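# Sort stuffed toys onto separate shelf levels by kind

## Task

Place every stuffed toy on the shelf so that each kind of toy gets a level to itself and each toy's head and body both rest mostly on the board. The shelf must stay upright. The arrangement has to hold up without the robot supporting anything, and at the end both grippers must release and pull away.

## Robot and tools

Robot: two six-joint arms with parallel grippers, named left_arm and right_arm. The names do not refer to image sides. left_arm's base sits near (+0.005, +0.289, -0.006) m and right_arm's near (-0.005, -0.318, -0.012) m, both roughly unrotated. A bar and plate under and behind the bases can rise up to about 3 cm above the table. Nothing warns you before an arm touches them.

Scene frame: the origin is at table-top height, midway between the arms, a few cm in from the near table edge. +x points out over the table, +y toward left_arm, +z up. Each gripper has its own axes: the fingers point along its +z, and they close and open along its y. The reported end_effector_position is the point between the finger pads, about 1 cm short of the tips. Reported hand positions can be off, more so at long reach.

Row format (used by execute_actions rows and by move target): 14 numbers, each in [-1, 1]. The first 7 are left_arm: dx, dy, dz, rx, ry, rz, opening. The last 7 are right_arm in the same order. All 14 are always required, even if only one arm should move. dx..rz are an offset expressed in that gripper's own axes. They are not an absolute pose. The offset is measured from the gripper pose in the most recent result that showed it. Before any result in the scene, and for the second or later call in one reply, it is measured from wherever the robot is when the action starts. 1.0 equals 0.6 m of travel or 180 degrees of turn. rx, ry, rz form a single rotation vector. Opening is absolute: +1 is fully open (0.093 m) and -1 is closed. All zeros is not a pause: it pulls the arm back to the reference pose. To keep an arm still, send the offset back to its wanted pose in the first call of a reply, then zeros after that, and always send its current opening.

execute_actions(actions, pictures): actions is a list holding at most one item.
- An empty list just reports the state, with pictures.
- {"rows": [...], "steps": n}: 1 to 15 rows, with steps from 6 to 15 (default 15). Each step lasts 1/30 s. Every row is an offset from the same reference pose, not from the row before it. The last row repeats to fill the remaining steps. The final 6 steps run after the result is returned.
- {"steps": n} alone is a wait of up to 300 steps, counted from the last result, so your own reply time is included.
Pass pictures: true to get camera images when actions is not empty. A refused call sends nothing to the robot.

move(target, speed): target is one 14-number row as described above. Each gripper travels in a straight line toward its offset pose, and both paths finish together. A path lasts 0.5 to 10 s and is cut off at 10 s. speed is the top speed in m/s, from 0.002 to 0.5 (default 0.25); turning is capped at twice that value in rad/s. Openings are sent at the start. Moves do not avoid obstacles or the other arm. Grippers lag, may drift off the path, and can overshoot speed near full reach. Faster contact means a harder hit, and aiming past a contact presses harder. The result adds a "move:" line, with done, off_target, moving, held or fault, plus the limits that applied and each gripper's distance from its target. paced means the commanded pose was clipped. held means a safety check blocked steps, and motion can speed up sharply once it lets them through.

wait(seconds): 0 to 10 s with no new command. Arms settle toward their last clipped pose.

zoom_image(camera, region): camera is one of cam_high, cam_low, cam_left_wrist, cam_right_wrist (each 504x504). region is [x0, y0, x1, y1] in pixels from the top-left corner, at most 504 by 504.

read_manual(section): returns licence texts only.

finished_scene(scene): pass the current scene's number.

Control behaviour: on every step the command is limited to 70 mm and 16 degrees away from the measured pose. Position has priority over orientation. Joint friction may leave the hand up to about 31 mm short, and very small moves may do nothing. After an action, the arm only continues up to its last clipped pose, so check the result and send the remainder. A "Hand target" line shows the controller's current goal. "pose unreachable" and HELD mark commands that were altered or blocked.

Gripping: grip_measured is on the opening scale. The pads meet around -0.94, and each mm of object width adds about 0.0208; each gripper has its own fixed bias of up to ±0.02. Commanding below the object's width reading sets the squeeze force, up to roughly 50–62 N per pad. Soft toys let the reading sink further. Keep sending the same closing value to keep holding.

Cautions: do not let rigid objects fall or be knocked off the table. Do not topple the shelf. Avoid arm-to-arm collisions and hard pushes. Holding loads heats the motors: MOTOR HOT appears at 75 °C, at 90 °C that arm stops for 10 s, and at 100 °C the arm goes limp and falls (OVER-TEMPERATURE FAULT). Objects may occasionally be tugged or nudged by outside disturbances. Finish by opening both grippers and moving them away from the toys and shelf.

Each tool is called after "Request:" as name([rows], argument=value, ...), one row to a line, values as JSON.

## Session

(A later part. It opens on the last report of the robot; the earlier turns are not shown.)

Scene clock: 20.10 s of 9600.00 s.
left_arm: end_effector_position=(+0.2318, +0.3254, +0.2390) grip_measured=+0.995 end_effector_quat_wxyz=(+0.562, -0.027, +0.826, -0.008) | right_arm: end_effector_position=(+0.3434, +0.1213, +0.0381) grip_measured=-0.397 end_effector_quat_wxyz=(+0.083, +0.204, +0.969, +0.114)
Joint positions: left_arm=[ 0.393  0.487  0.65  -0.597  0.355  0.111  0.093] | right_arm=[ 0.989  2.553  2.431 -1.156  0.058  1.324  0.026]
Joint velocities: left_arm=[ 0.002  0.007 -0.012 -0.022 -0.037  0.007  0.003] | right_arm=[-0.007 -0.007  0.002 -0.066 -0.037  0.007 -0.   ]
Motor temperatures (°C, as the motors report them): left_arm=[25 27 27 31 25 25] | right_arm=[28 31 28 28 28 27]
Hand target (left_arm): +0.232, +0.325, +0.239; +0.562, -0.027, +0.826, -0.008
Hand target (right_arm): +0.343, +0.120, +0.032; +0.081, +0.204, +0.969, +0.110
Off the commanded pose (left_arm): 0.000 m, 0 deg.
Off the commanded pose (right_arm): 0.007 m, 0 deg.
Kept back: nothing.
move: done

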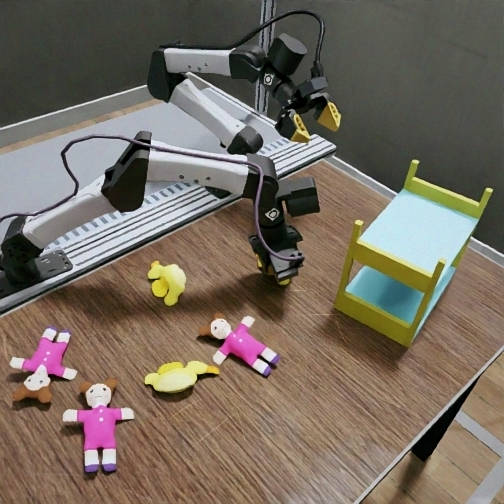

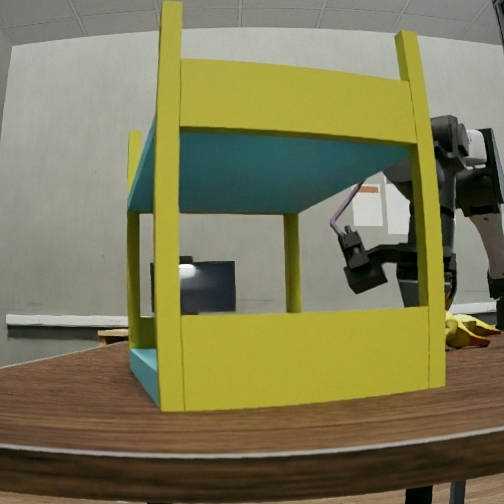

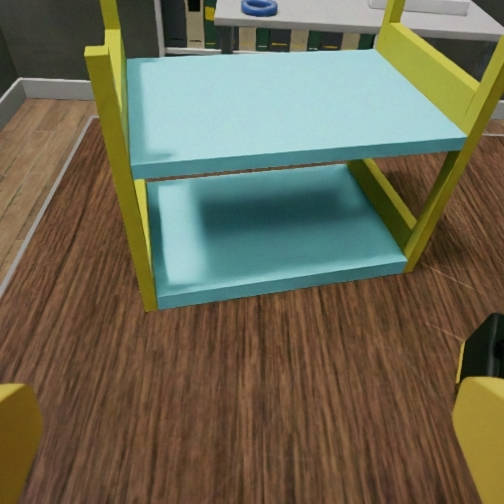

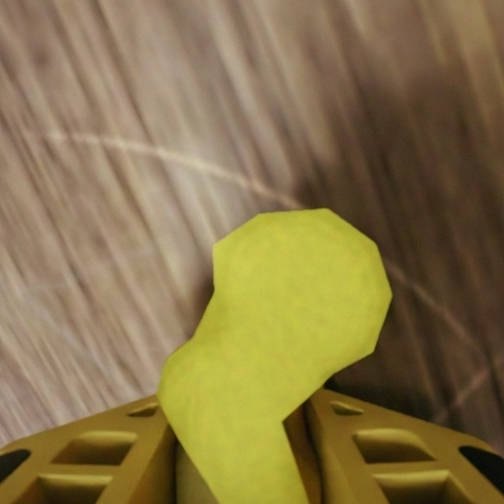

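Request:
move(target=[0,0,0,0,0,0,1,0,0,0,0,0,0,1])

Request:
move(target=[0,0,0,0,0,0,1,0,0,-0.15,0,0,0,1])

Request:
move(target=[0.173,-0.325,0.232,0.129,0.049,0.077,1,-0.379,-0.41,-0.063,0.095,-0.015,0.366,1])

Scene clock: 21.57 s of 9600.00 s.
left_arm: end_effector_position=(+0.2318, +0.3254, +0.2390) grip_measured=+0.995 end_effector_quat_wxyz=(+0.562, -0.027, +0.826, -0.008) | right_arm: end_effector_position=(+0.3453, +0.1238, +0.0412) grip_measured=+1.000 end_effector_quat_wxyz=(+0.087, +0.204, +0.968, +0.121)
Joint positions: left_arm=[ 0.393  0.487  0.65  -0.597  0.355  0.111  0.093] | right_arm=[ 0.989  2.549  2.431 -1.144  0.058  1.324  0.093]
Joint velocities: left_arm=[ 0.007 -0.022 -0.002 -0.037  0.007  0.007 -0.   ] | right_arm=[-0.022  0.002  0.017 -0.051  0.037  0.007  0.   ]
Motor temperatures (°C, as the motors report them): left_arm=[25 27 28 31 25 25] | right_arm=[28 32 28 28 28 27]
Hand target (left_arm): +0.232, +0.325, +0.239; +0.562, -0.027, +0.826, -0.008
Hand target (right_arm): +0.343, +0.121, +0.038; +0.083, +0.204, +0.969, +0.114
Off the commanded pose (left_arm): 0.000 m, 0 deg.
Off the commanded pose (right_arm): 0.004 m, 1 deg.
Kept back: nothing.
move: done

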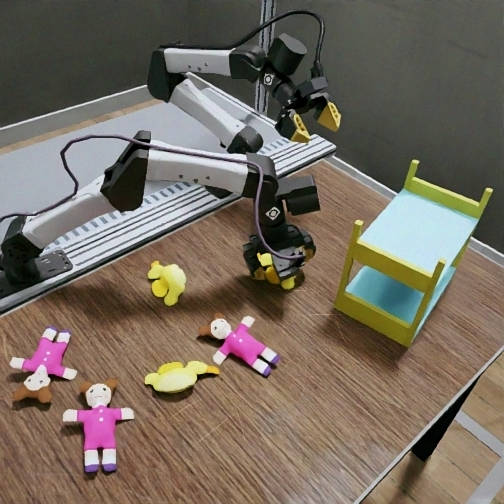

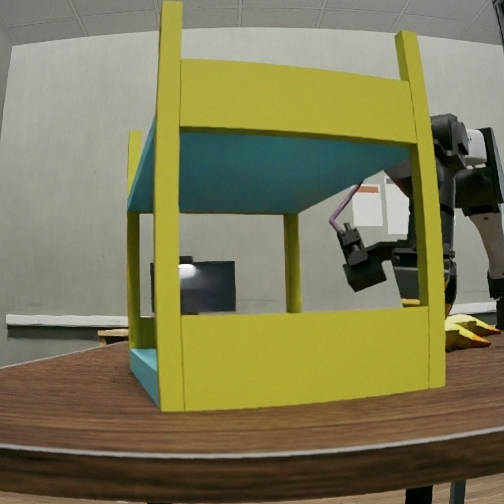

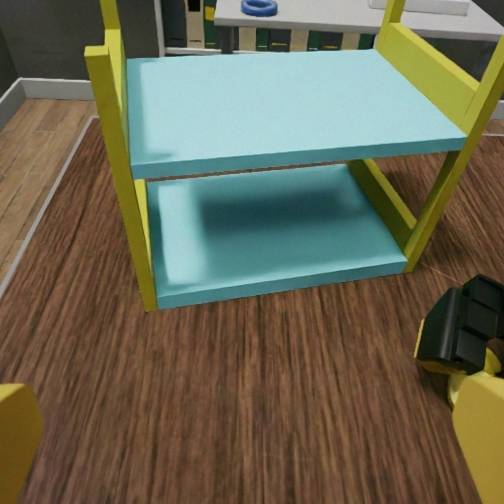

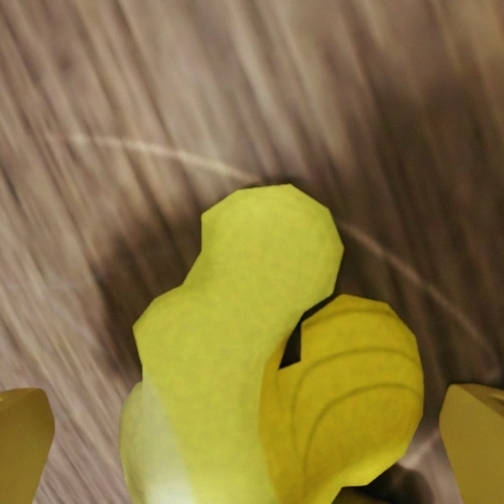

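Scene clock: 22.93 s of 9600.00 s.
left_arm: end_effector_position=(+0.2318, +0.3254, +0.2390) grip_measured=+0.995 end_effector_quat_wxyz=(+0.562, -0.027, +0.826, -0.008) | right_arm: end_effector_position=(+0.3299, +0.1026, +0.1354) grip_measured=+1.000 end_effector_quat_wxyz=(+0.092, +0.206, +0.965, +0.133)
Joint positions: left_arm=[ 0.393  0.487  0.65  -0.597  0.355  0.111  0.093] | right_arm=[ 0.989  2.473  2.668 -1.431  0.058  1.329  0.093]
Joint velocities: left_arm=[-0.012 -0.007  0.012  0.095 -0.037 -0.125 -0.   ] | right_arm=[ 0.017 -0.012  0.007 -0.007  0.022 -0.022  0.   ]
Motor temperatures (°C, as the motors report them): left_arm=[25 27 28 31 25 25] | right_arm=[28 33 28 28 28 27]
Hand target (left_arm): +0.232, +0.325, +0.239; +0.562, -0.027, +0.826, -0.008
Hand target (right_arm): +0.325, +0.105, +0.127; +0.087, +0.204, +0.968, +0.122
Off the commanded pose (left_arm): 0.000 m, 0 deg.
Off the commanded pose (right_arm): 0.010 m, 2 deg.
Kept back: nothing.
move: done

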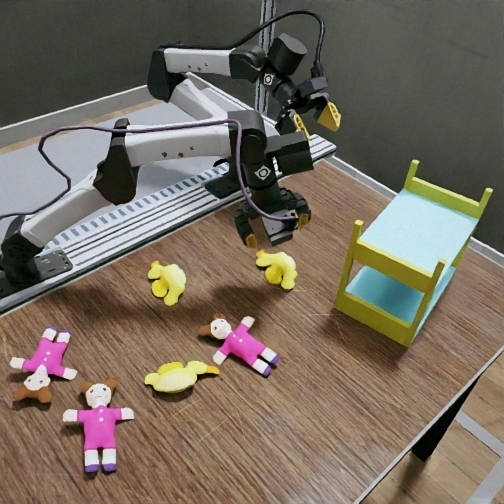

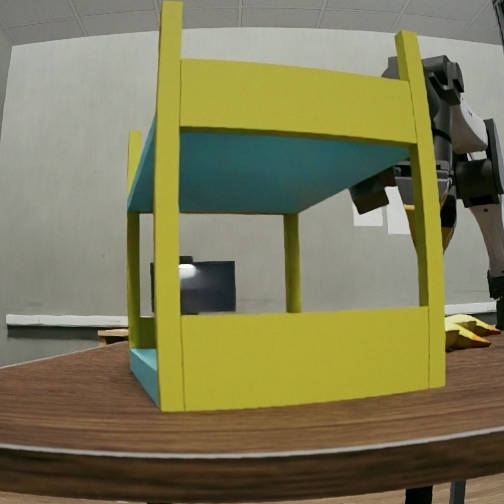

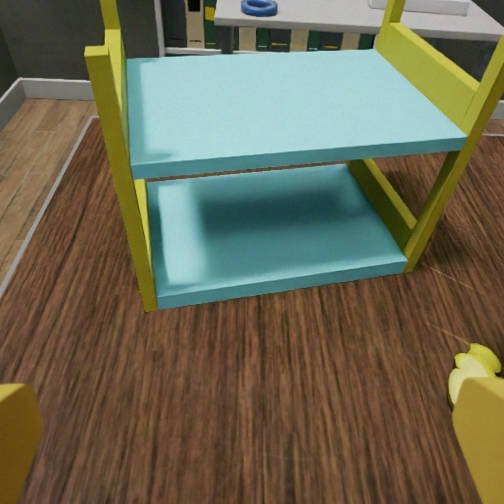

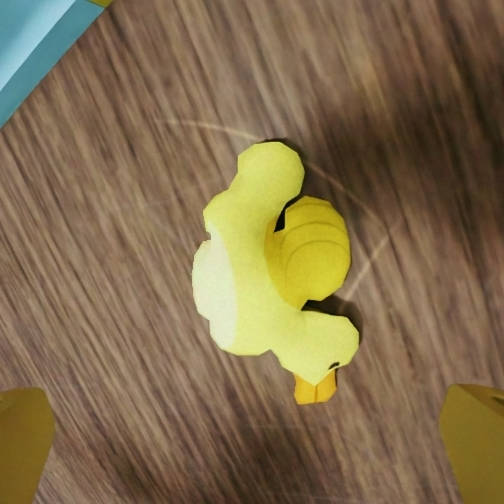

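Scene clock: 25.93 s of 9600.00 s.
left_arm: end_effector_position=(+0.3269, +0.1347, +0.0927) grip_measured=+0.995 end_effector_quat_wxyz=(+0.478, +0.183, +0.854, -0.095) | right_arm: end_effector_position=(+0.4373, -0.2167, +0.1365) grip_measured=+1.000 end_effector_quat_wxyz=(+0.018, +0.707, +0.707, +0.033)
Joint positions: left_arm=[-0.476  1.304  0.448  0.278 -0.04  -0.026  0.093] | right_arm=[ 0.291  2.275  2.365 -1.571 -0.008  1.793  0.093]
Joint velocities: left_arm=[ 0.002 -0.002  0.007  0.051 -0.037  0.022 -0.   ] | right_arm=[-0.017  0.012 -0.012 -0.037 -0.066 -0.022  0.   ]
Motor temperatures (°C, as the motors report them): left_arm=[25 27 28 32 25 25] | right_arm=[28 35 28 28 28 27]
Hand target (left_arm): +0.332, +0.126, +0.101; +0.490, +0.189, +0.845, -0.103
Hand target (right_arm): +0.436, -0.216, +0.131; +0.008, +0.709, +0.704, +0.026
Off the commanded pose (left_arm): 0.011 m, 2 deg.
Off the commanded pose (right_arm): 0.011 m, 3 deg.
joint sent to its limit (right arm) — the command would take joint 4 (wrist pitch) past its lower limit, so that joint was sent only as far as its limit.
Kept back: nothing.
move: off_target (left_arm, right_arm)

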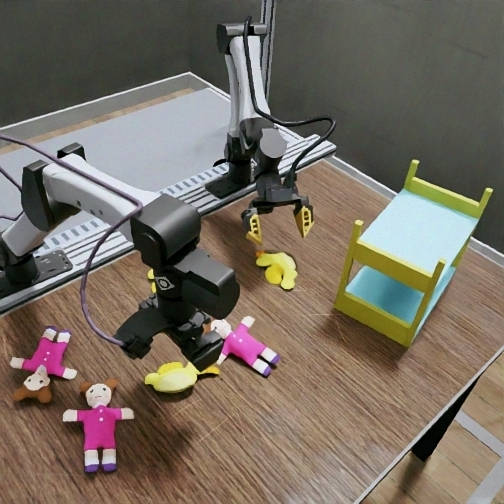

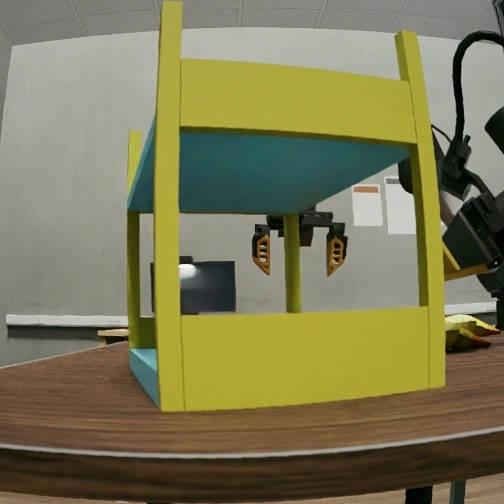

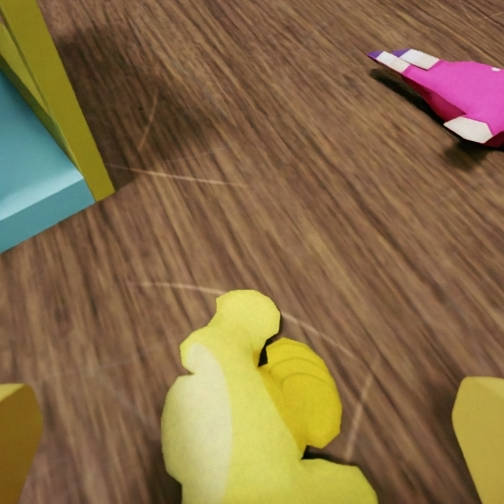

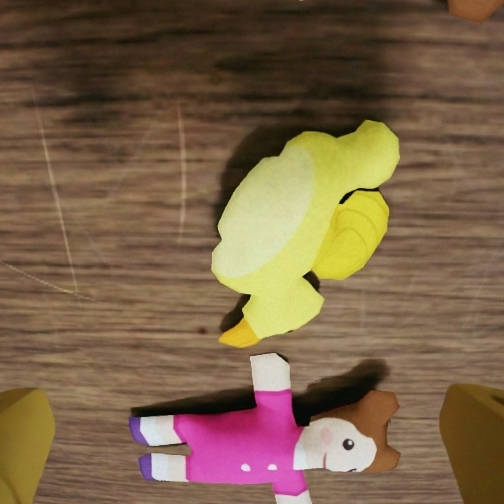

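Request:
move(target=[0.04,-0.01,0.04,0,0,0,1,0.005,-0.04,0.09,0,0,0.09,1], speed=0.15)

Request:
move(target=[0.04,0,0.04,0,0,0,1,0,-0.01,0.115,0,0,0,1], speed=0.1)

Scene clock: 27.90 s of 9600.00 s.
left_arm: end_effector_position=(+0.3338, +0.1277, +0.0628) grip_measured=+0.995 end_effector_quat_wxyz=(+0.477, +0.182, +0.854, -0.095) | right_arm: end_effector_position=(+0.4226, -0.2157, +0.0832) grip_measured=+1.000 end_effector_quat_wxyz=(+0.014, +0.800, +0.599, +0.038)
Joint positions: left_arm=[-0.492  1.464  0.41   0.473 -0.053 -0.036  0.093] | right_arm=[ 0.301  2.143  1.931 -1.264 -0.008  2.088  0.093]
Joint velocities: left_arm=[ 0.002 -0.007  0.002 -0.022  0.022 -0.007 -0.   ] | right_arm=[-0.002 -0.017  0.002  0.037  0.022 -0.022  0.   ]
Motor temperatures (°C, as the motors report them): left_arm=[25 27 28 32 25 25] | right_arm=[28 36 28 28 28 27]
Hand target (left_arm): +0.332, +0.126, +0.059; +0.478, +0.183, +0.854, -0.094
Hand target (right_arm): +0.418, -0.213, +0.081; +0.013, +0.799, +0.600, +0.035
Off the commanded pose (left_arm): 0.004 m, 0 deg.
Off the commanded pose (right_arm): 0.007 m, 0 deg.
Kept back: nothing.
move: done

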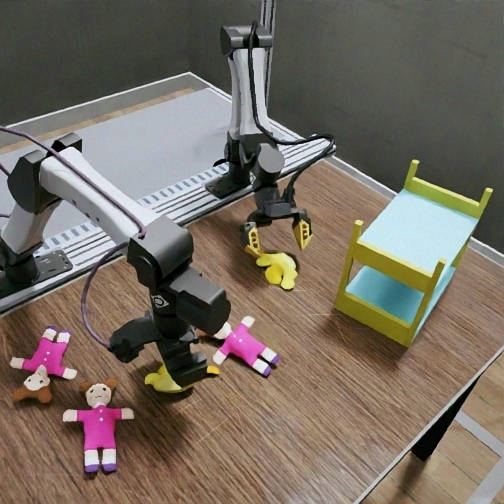

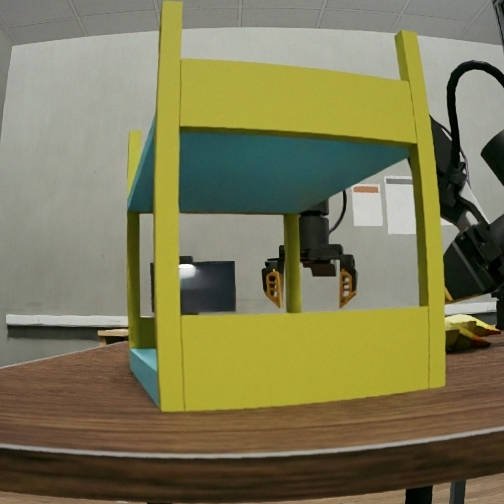

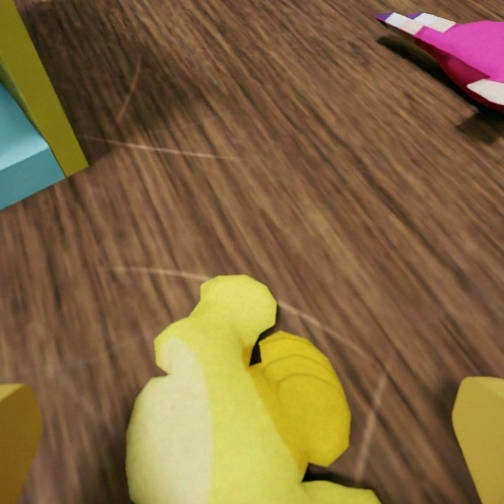

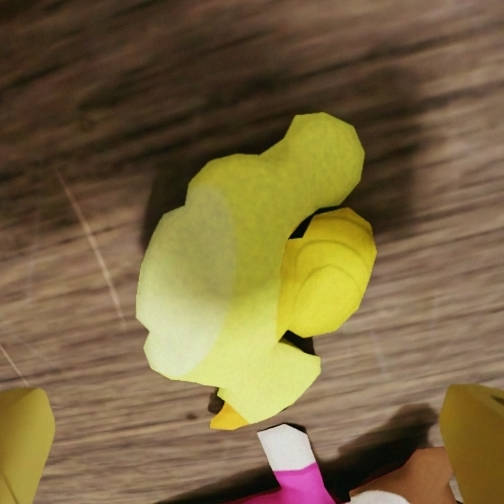

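Scene clock: 29.17 s of 9600.00 s.
left_arm: end_effector_position=(+0.3425, +0.1237, +0.0321) grip_measured=+0.995 end_effector_quat_wxyz=(+0.476, +0.183, +0.855, -0.094) | right_arm: end_effector_position=(+0.4264, -0.2151, +0.0269) grip_measured=+1.000 end_effector_quat_wxyz=(+0.018, +0.800, +0.598, +0.047)
Joint positions: left_arm=[-0.492  1.651  0.396  0.671 -0.053 -0.036  0.093] | right_arm=[ 0.301  2.161  1.734 -1.028 -0.008  2.089  0.093]
Joint velocities: left_arm=[-0.007 -0.012  0.007  0.095 -0.037 -0.007 -0.001] | right_arm=[-0.007  0.002 -0.007  0.051 -0.037 -0.007  0.   ]
Motor temperatures (°C, as the motors report them): left_arm=[25 27 28 32 25 25] | right_arm=[28 36 28 28 28 27]
Hand target (left_arm): +0.341, +0.124, +0.029; +0.477, +0.183, +0.854, -0.095
Hand target (right_arm): +0.423, -0.213, +0.014; +0.014, +0.800, +0.599, +0.037
Off the commanded pose (left_arm): 0.003 m, 0 deg.
Off the commanded pose (right_arm): 0.014 m, 1 deg.
Kept back: nothing.
move: off_target (right_arm)

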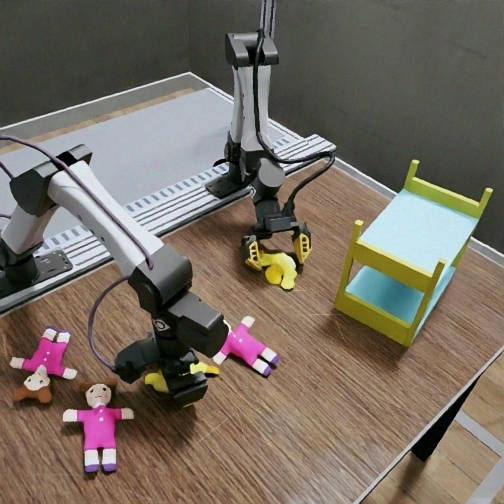

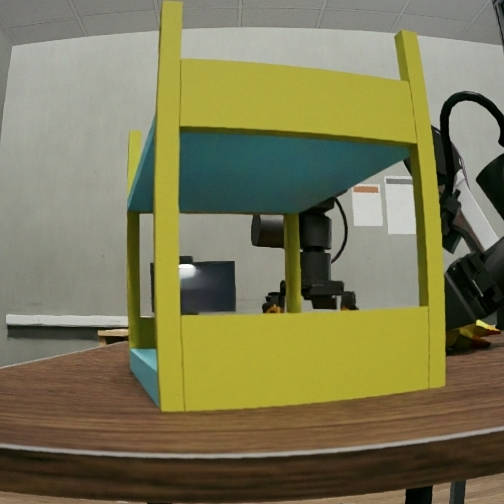

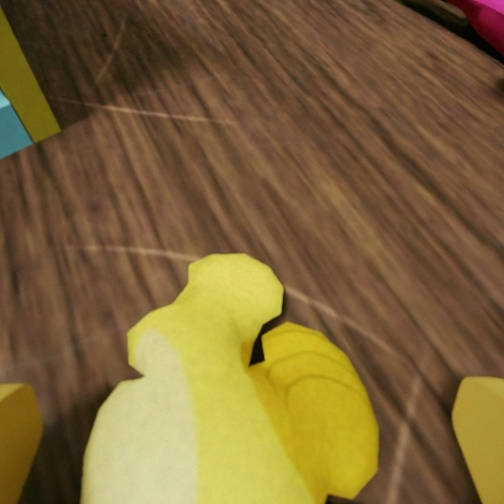

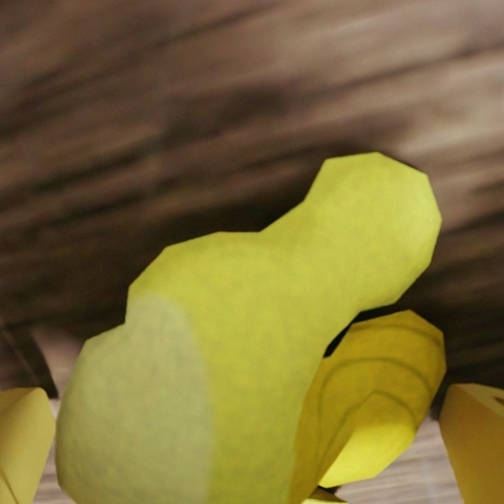

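Request:
move(target=[0.025,0,0.016,0,0,0,1,0,0,0.015,0,0,0,-0.4], speed=0.06)

Request:
move(target=[0,0,0,0,0,0,-0.45,0,0,0,0,0,0,-0.4])

Request:
move(target=[-0.085,0,-0.08,0,0,0,-0.45,0,0,-0.15,0,0,0,-0.4], speed=0.15)

Scene clock: 30.13 s of 9600.00 s.
left_arm: end_effector_position=(+0.3437, +0.1234, +0.0151) grip_measured=+0.995 end_effector_quat_wxyz=(+0.472, +0.183, +0.858, -0.093) | right_arm: end_effector_position=(+0.4285, -0.2145, +0.0274) grip_measured=-0.397 end_effector_quat_wxyz=(+0.020, +0.800, +0.598, +0.051)
Joint positions: left_arm=[-0.492  1.74   0.389  0.756 -0.053 -0.036  0.093] | right_arm=[ 0.301  2.16   1.734 -1.019 -0.009  2.089  0.026]
Joint velocities: left_arm=[ 0.017 -0.002  0.017 -0.051  0.007 -0.051  0.   ] | right_arm=[-0.022 -0.022 -0.002 -0.022  0.007 -0.022 -0.   ]
Motor temperatures (°C, as the motors report them): left_arm=[25 27 28 32 25 25] | right_arm=[28 37 28 28 28 27]
Hand target (left_arm): +0.343, +0.124, +0.014; +0.476, +0.183, +0.855, -0.094
Hand target (right_arm): +0.427, -0.215, +0.018; +0.018, +0.800, +0.598, +0.047
Off the commanded pose (left_arm): 0.001 m, 1 deg.
Off the commanded pose (right_arm): 0.010 m, 1 deg.
Kept back: nothing.
move: done

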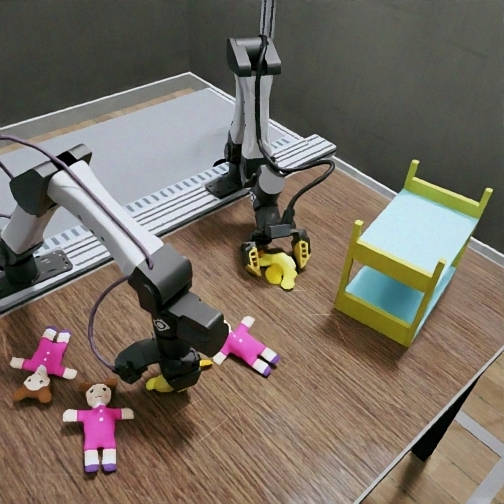

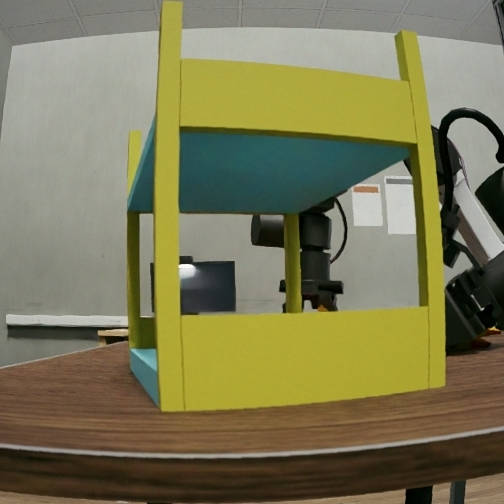

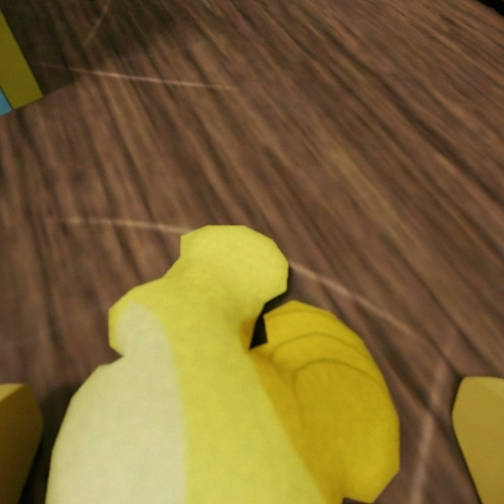

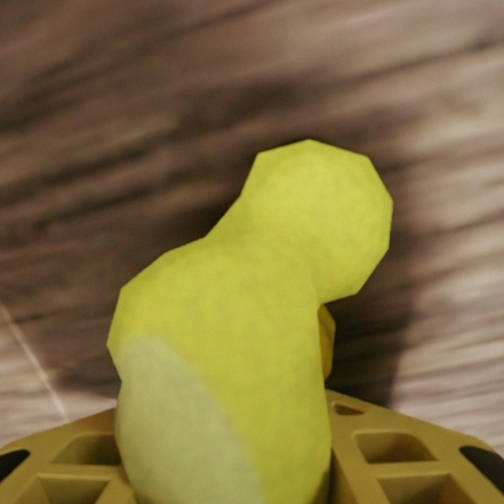

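Scene clock: 30.63 s of 9600.00 s.
left_arm: end_effector_position=(+0.3438, +0.1230, +0.0155) grip_measured=-0.447 end_effector_quat_wxyz=(+0.472, +0.184, +0.857, -0.094) | right_arm: end_effector_position=(+0.4284, -0.2145, +0.0274) grip_measured=-0.397 end_effector_quat_wxyz=(+0.020, +0.800, +0.598, +0.051)
Joint positions: left_arm=[-0.492  1.74   0.389  0.758 -0.051 -0.036  0.024] | right_arm=[ 0.301  2.16   1.734 -1.02  -0.009  2.089  0.026]
Joint velocities: left_arm=[-0.022  0.012 -0.007  0.051  0.081 -0.007 -0.   ] | right_arm=[ 0.002 -0.007  0.002 -0.051  0.007  0.007 -0.   ]
Motor temperatures (°C, as the motors report them): left_arm=[25 28 28 32 25 25] | right_arm=[28 37 28 28 28 27]
Hand target (left_arm): +0.344, +0.123, +0.015; +0.472, +0.183, +0.857, -0.093
Hand target (right_arm): +0.428, -0.215, +0.027; +0.020, +0.800, +0.598, +0.051
Off the commanded pose (left_arm): 0.001 m, 0 deg.
Off the commanded pose (right_arm): 0.000 m, 0 deg.
Kept back: nothing.
move: done

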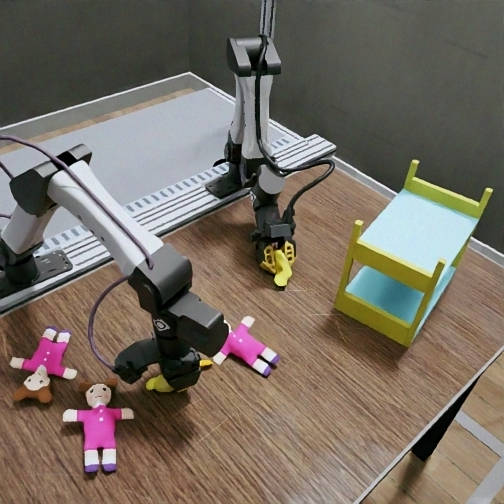

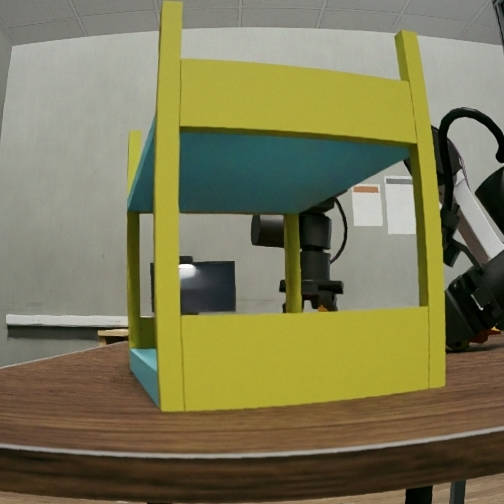

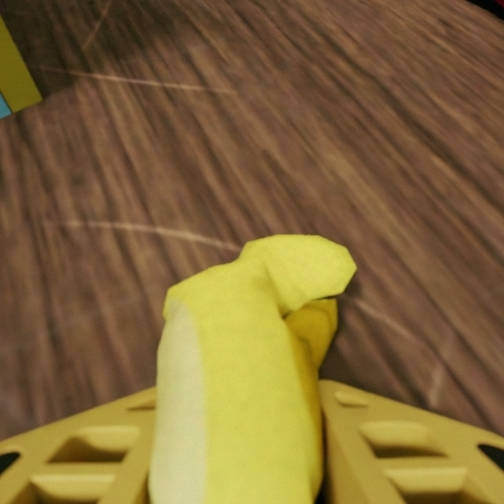

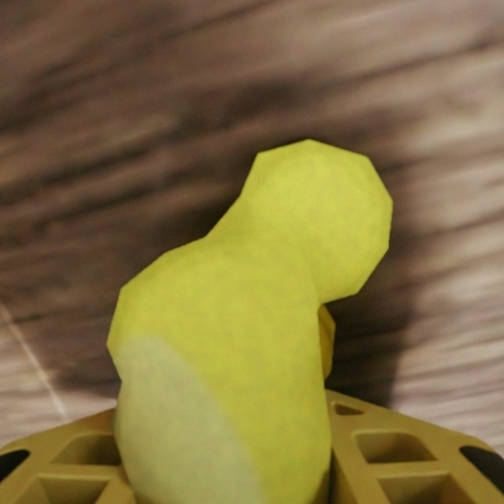

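Scene clock: 31.93 s of 9600.00 s.
left_arm: end_effector_position=(+0.3252, +0.1316, +0.0731) grip_measured=-0.447 end_effector_quat_wxyz=(+0.459, +0.186, +0.864, -0.091) | right_arm: end_effector_position=(+0.4187, -0.2165, +0.1137) grip_measured=-0.397 end_effector_quat_wxyz=(+0.020, +0.799, +0.598, +0.052)
Joint positions: left_arm=[-0.492  1.369  0.441  0.304 -0.051 -0.036  0.024] | right_arm=[ 0.301  2.096  1.978 -1.325 -0.009  2.089  0.026]
Joint velocities: left_arm=[ 0.007 -0.002 -0.002 -0.11  -0.051  0.007 -0.   ] | right_arm=[ 0.002 -0.012  0.007  0.051  0.007 -0.007 -0.001]
Motor temperatures (°C, as the motors report them): left_arm=[25 28 28 32 25 25] | right_arm=[28 37 28 28 28 27]
Hand target (left_arm): +0.330, +0.129, +0.085; +0.472, +0.184, +0.857, -0.094
Hand target (right_arm): +0.418, -0.217, +0.117; +0.020, +0.800, +0.598, +0.051
Off the commanded pose (left_arm): 0.013 m, 2 deg.
Off the commanded pose (right_arm): 0.003 m, 0 deg.
Kept back: nothing.
move: off_target (left_arm)

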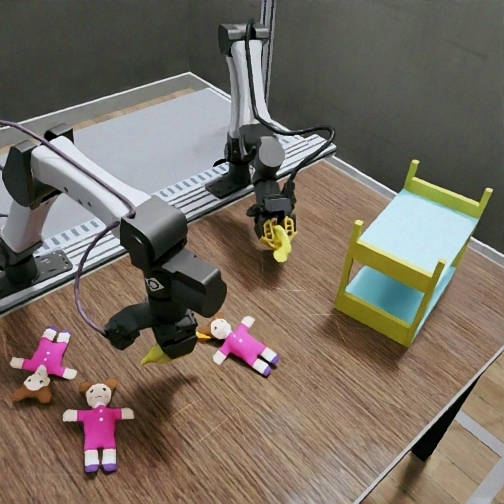

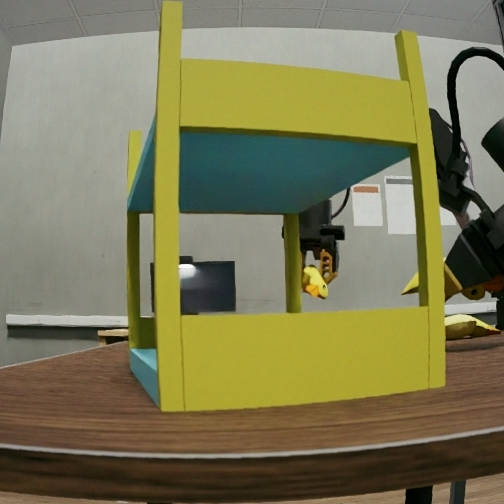

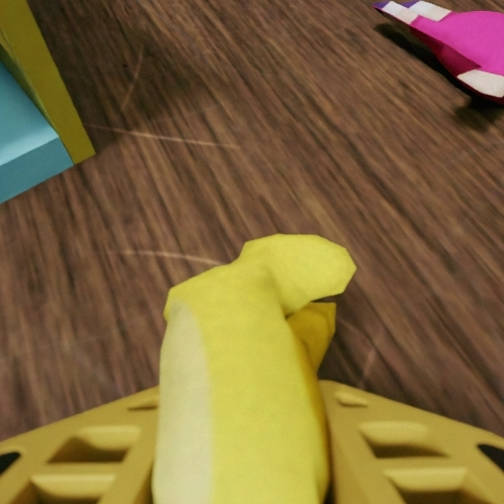

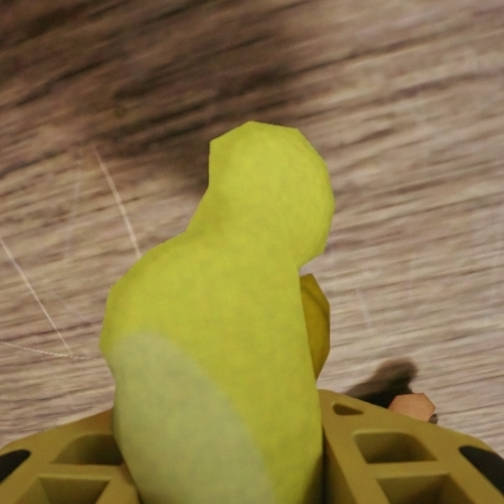

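Request:
move(target=[0.038,0.352,-0.068,-0.196,-0.171,-0.068,-0.45,0.395,-0.288,0,0,0,-0.42,-0.4])

Scene clock: 35.93 s of 9600.00 s.
left_arm: end_effector_position=(+0.3643, +0.3377, +0.0661) grip_measured=-0.447 end_effector_quat_wxyz=(+0.638, -0.081, +0.762, +0.070) | right_arm: end_effector_position=(+0.3173, +0.0578, +0.1170) grip_measured=-0.397 end_effector_quat_wxyz=(+0.047, +0.270, +0.960, +0.051)
Joint positions: left_arm=[ 0.054  1.906  0.179  1.52  -0.145 -0.022  0.024] | right_arm=[ 0.951  2.455  2.6   -1.57   0.051  1.426  0.026]
Joint velocities: left_arm=[-0.012 -0.002 -0.037  0.081 -0.007  0.081  0.001] | right_arm=[-0.002  0.012 -0.002  0.037 -0.081 -0.051 -0.   ]
Motor temperatures (°C, as the motors report them): left_arm=[25 28 28 33 25 25] | right_arm=[28 39 29 28 28 27]
Hand target (left_arm): +0.370, +0.344, +0.076; +0.654, -0.090, +0.747, +0.075
Hand target (right_arm): +0.316, +0.057, +0.111; +0.047, +0.265, +0.962, +0.039
Off the commanded pose (left_arm): 0.016 m, 8 deg.
Off the commanded pose (right_arm): 0.006 m, 3 deg.
joint sent to its limit (left arm) — the command would take joint 4 (wrist pitch) past its upper limit, so that joint was sent only as far as its limit.
joint sent to its limit (right arm) — the command would take joint 4 (wrist pitch) past its lower limit, so that joint was sent only as far as its limit.
Kept back: nothing.
move: off_target (left_arm, right_arm)

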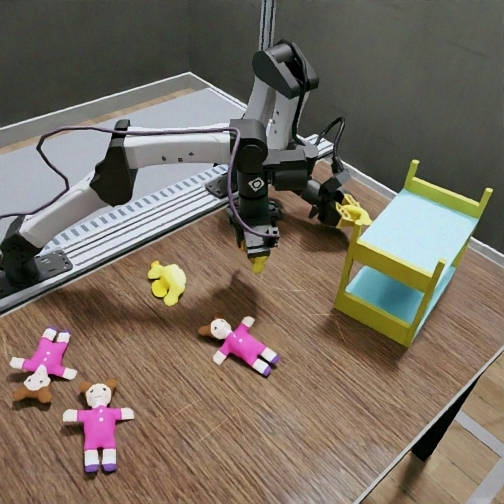

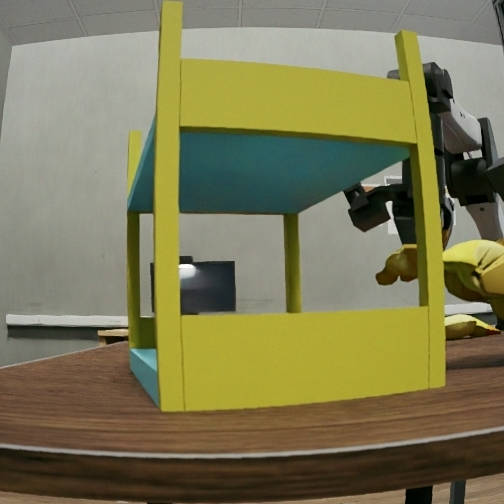

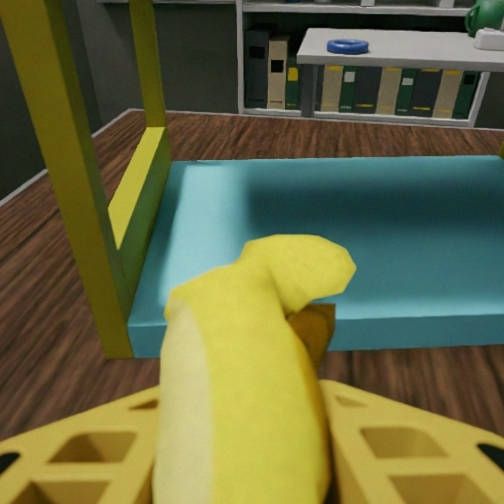

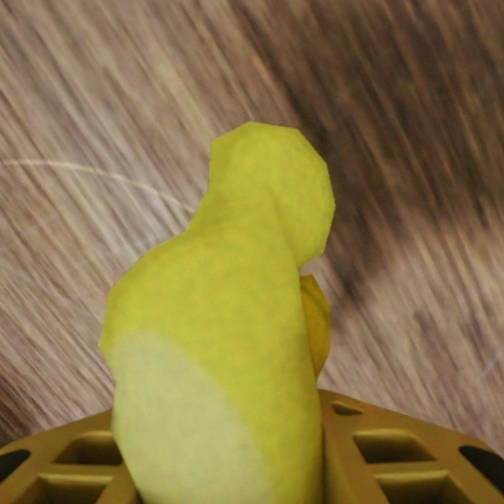

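Request:
move(target=[-0.045,0,0.15,0,-0.06,0,-0.45,0,0,0.15,0,0,0,-0.4], speed=0.1)

Scene clock: 37.57 s of 9600.00 s.
left_arm: end_effector_position=(+0.4507, +0.3521, +0.0678) grip_measured=-0.447 end_effector_quat_wxyz=(+0.676, -0.077, +0.729, +0.074) | right_arm: end_effector_position=(+0.3270, +0.0690, +0.0358) grip_measured=-0.397 end_effector_quat_wxyz=(+0.049, +0.269, +0.960, +0.054)
Joint positions: left_arm=[ 0.083  2.152  0.527  1.522 -0.118 -0.005  0.024] | right_arm=[ 0.95   2.429  2.222 -1.209  0.051  1.422  0.026]
Joint velocities: left_arm=[ 0.002 -0.022 -0.007  0.022 -0.007 -0.007  0.   ] | right_arm=[-0.002 -0.007 -0.002  0.095  0.022 -0.051  0.   ]
Motor temperatures (°C, as the motors report them): left_arm=[25 28 28 34 25 25] | right_arm=[28 40 29 28 28 27]
Hand target (left_arm): +0.456, +0.356, +0.078; +0.692, -0.077, +0.714, +0.076
Hand target (right_arm): +0.329, +0.065, +0.028; +0.047, +0.270, +0.960, +0.051
Off the commanded pose (left_arm): 0.012 m, 5 deg.
Off the commanded pose (right_arm): 0.009 m, 1 deg.
joint sent to its limit (left arm) — the command would take joint 4 (wrist pitch) past its upper limit, so that joint was sent only as far as its limit.
Kept back: nothing.
move: off_target (left_arm)

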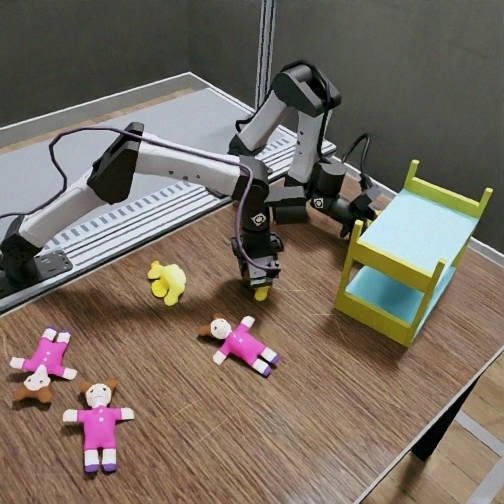

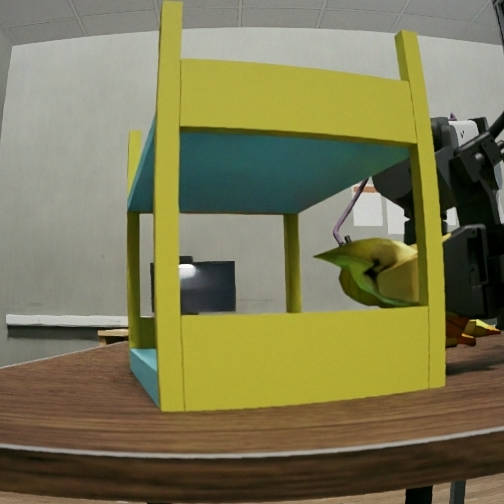

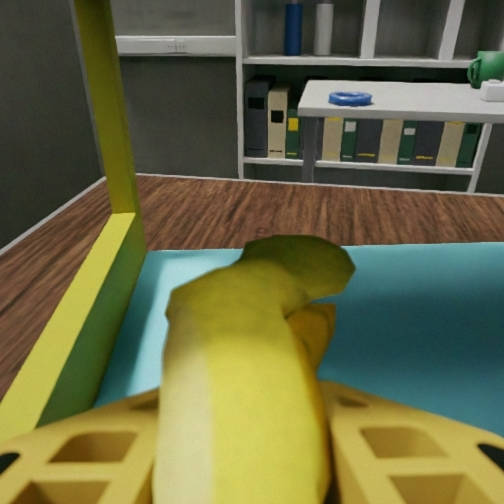

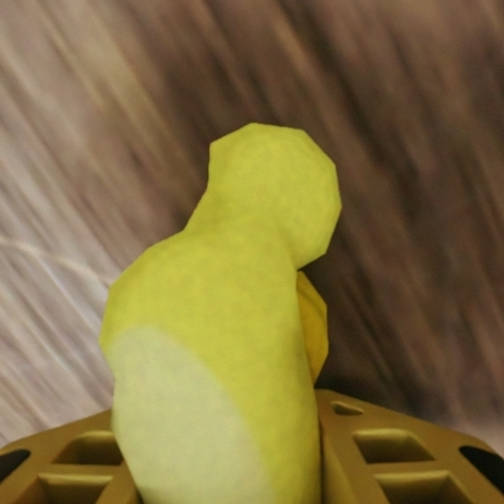

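Request:
move(target=[-0.015,0,0.055,0,-0.03,0,-0.45,0,0,0,0,0,0,1], speed=0.05)

Scene clock: 39.00 s of 9600.00 s.
left_arm: end_effector_position=(+0.4788, +0.3547, +0.0643) grip_measured=-0.447 end_effector_quat_wxyz=(+0.688, -0.076, +0.718, +0.075) | right_arm: end_effector_position=(+0.3273, +0.0694, +0.0358) grip_measured=+1.000 end_effector_quat_wxyz=(+0.050, +0.269, +0.960, +0.055)
Joint positions: left_arm=[ 0.083  2.242  0.65   1.522 -0.118 -0.002  0.024] | right_arm=[ 0.95   2.429  2.222 -1.207  0.051  1.421  0.093]
Joint velocities: left_arm=[ 0.007  0.002  0.007 -0.066 -0.022  0.007  0.001] | right_arm=[ 0.002 -0.012  0.007 -0.051  0.007 -0.081  0.   ]
Motor temperatures (°C, as the motors report them): left_arm=[25 28 28 34 25 25] | right_arm=[28 40 29 28 28 27]
Hand target (left_arm): +0.483, +0.359, +0.075; +0.704, -0.075, +0.702, +0.077
Hand target (right_arm): +0.327, +0.069, +0.036; +0.049, +0.269, +0.960, +0.054
Off the commanded pose (left_arm): 0.012 m, 4 deg.
Off the commanded pose (right_arm): 0.000 m, 0 deg.
joint sent to its limit (left arm) — the command would take joint 4 (wrist pitch) past its upper limit, so that joint was sent only as far as its limit.
Kept back: nothing.
move: off_target (left_arm)

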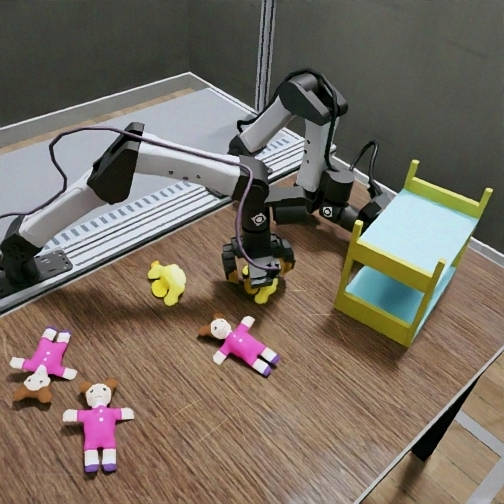

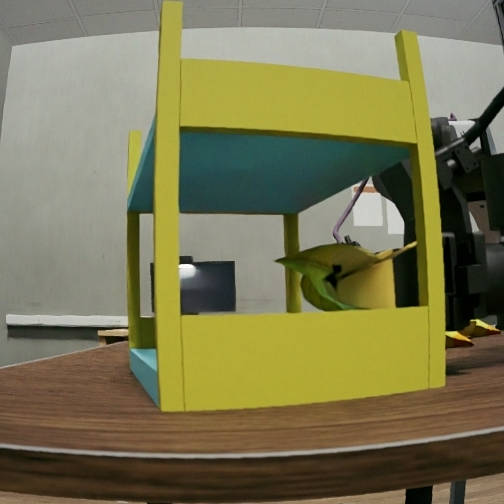

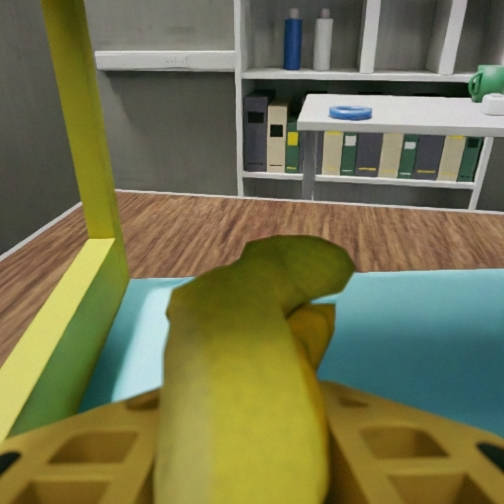

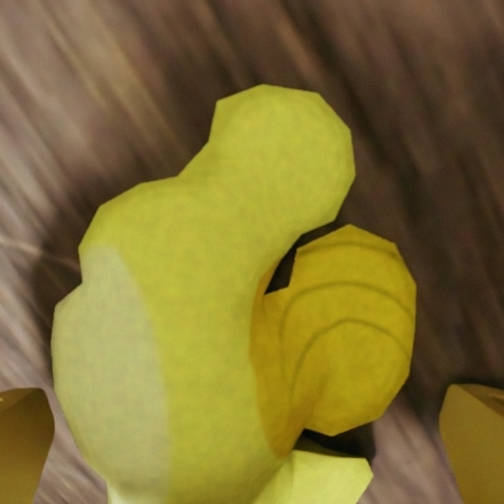

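Request:
move(target=[-0.05,-0.04,-0.02,0,0,0.42,-0.45,0,0,-0.14,0,0,0,1], speed=0.2)

Scene clock: 43.27 s of 9600.00 s.
left_arm: end_effector_position=(+0.4749, +0.3332, +0.0877) grip_measured=-0.447 end_effector_quat_wxyz=(+0.495, +0.380, +0.619, +0.477) | right_arm: end_effector_position=(+0.3198, +0.0595, +0.1261) grip_measured=+1.000 end_effector_quat_wxyz=(+0.054, +0.270, +0.959, +0.066)
Joint positions: left_arm=[ 0.013  2.109  0.618  1.406 -0.19   1.307  0.024] | right_arm=[ 0.95   2.429  2.586 -1.546  0.051  1.425  0.093]
Joint velocities: left_arm=[-0.002  0.007 -0.012  0.051 -0.007 -0.095  0.   ] | right_arm=[ 0.027  0.022  0.007 -0.007  0.022 -0.007  0.   ]
Motor temperatures (°C, as the motors report them): left_arm=[25 30 28 34 25 25] | right_arm=[28 42 30 28 28 27]
Hand target (left_arm): +0.473, +0.329, +0.095; +0.498, +0.380, +0.614, +0.481
Hand target (right_arm): +0.316, +0.062, +0.119; +0.050, +0.269, +0.960, +0.056
Off the commanded pose (left_arm): 0.008 m, 1 deg.
Off the commanded pose (right_arm): 0.008 m, 1 deg.
Kept back: nothing.
move: done

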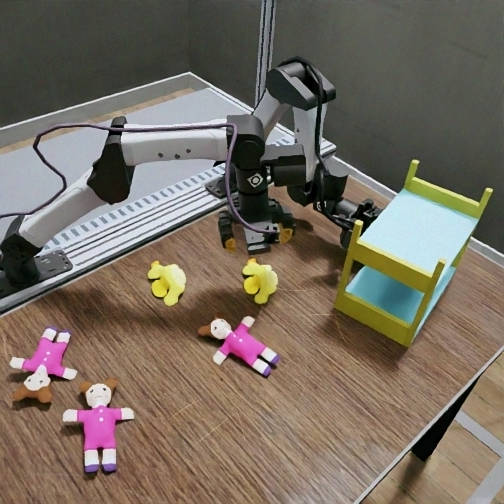

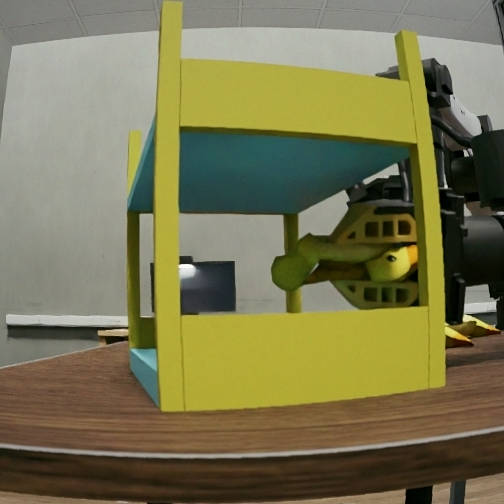

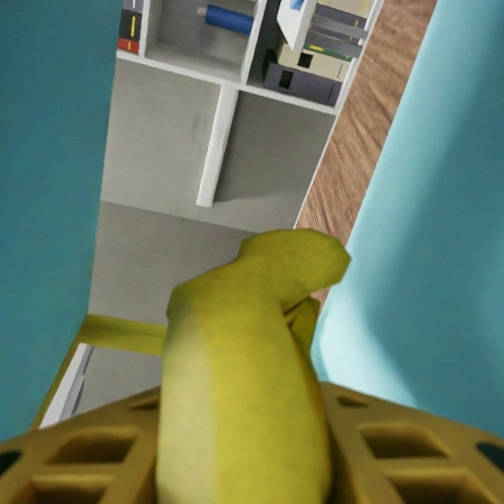

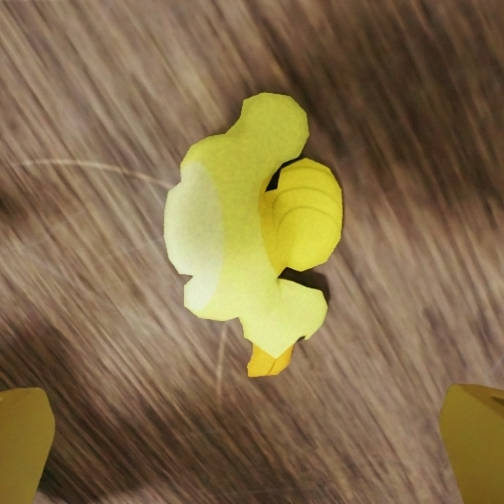

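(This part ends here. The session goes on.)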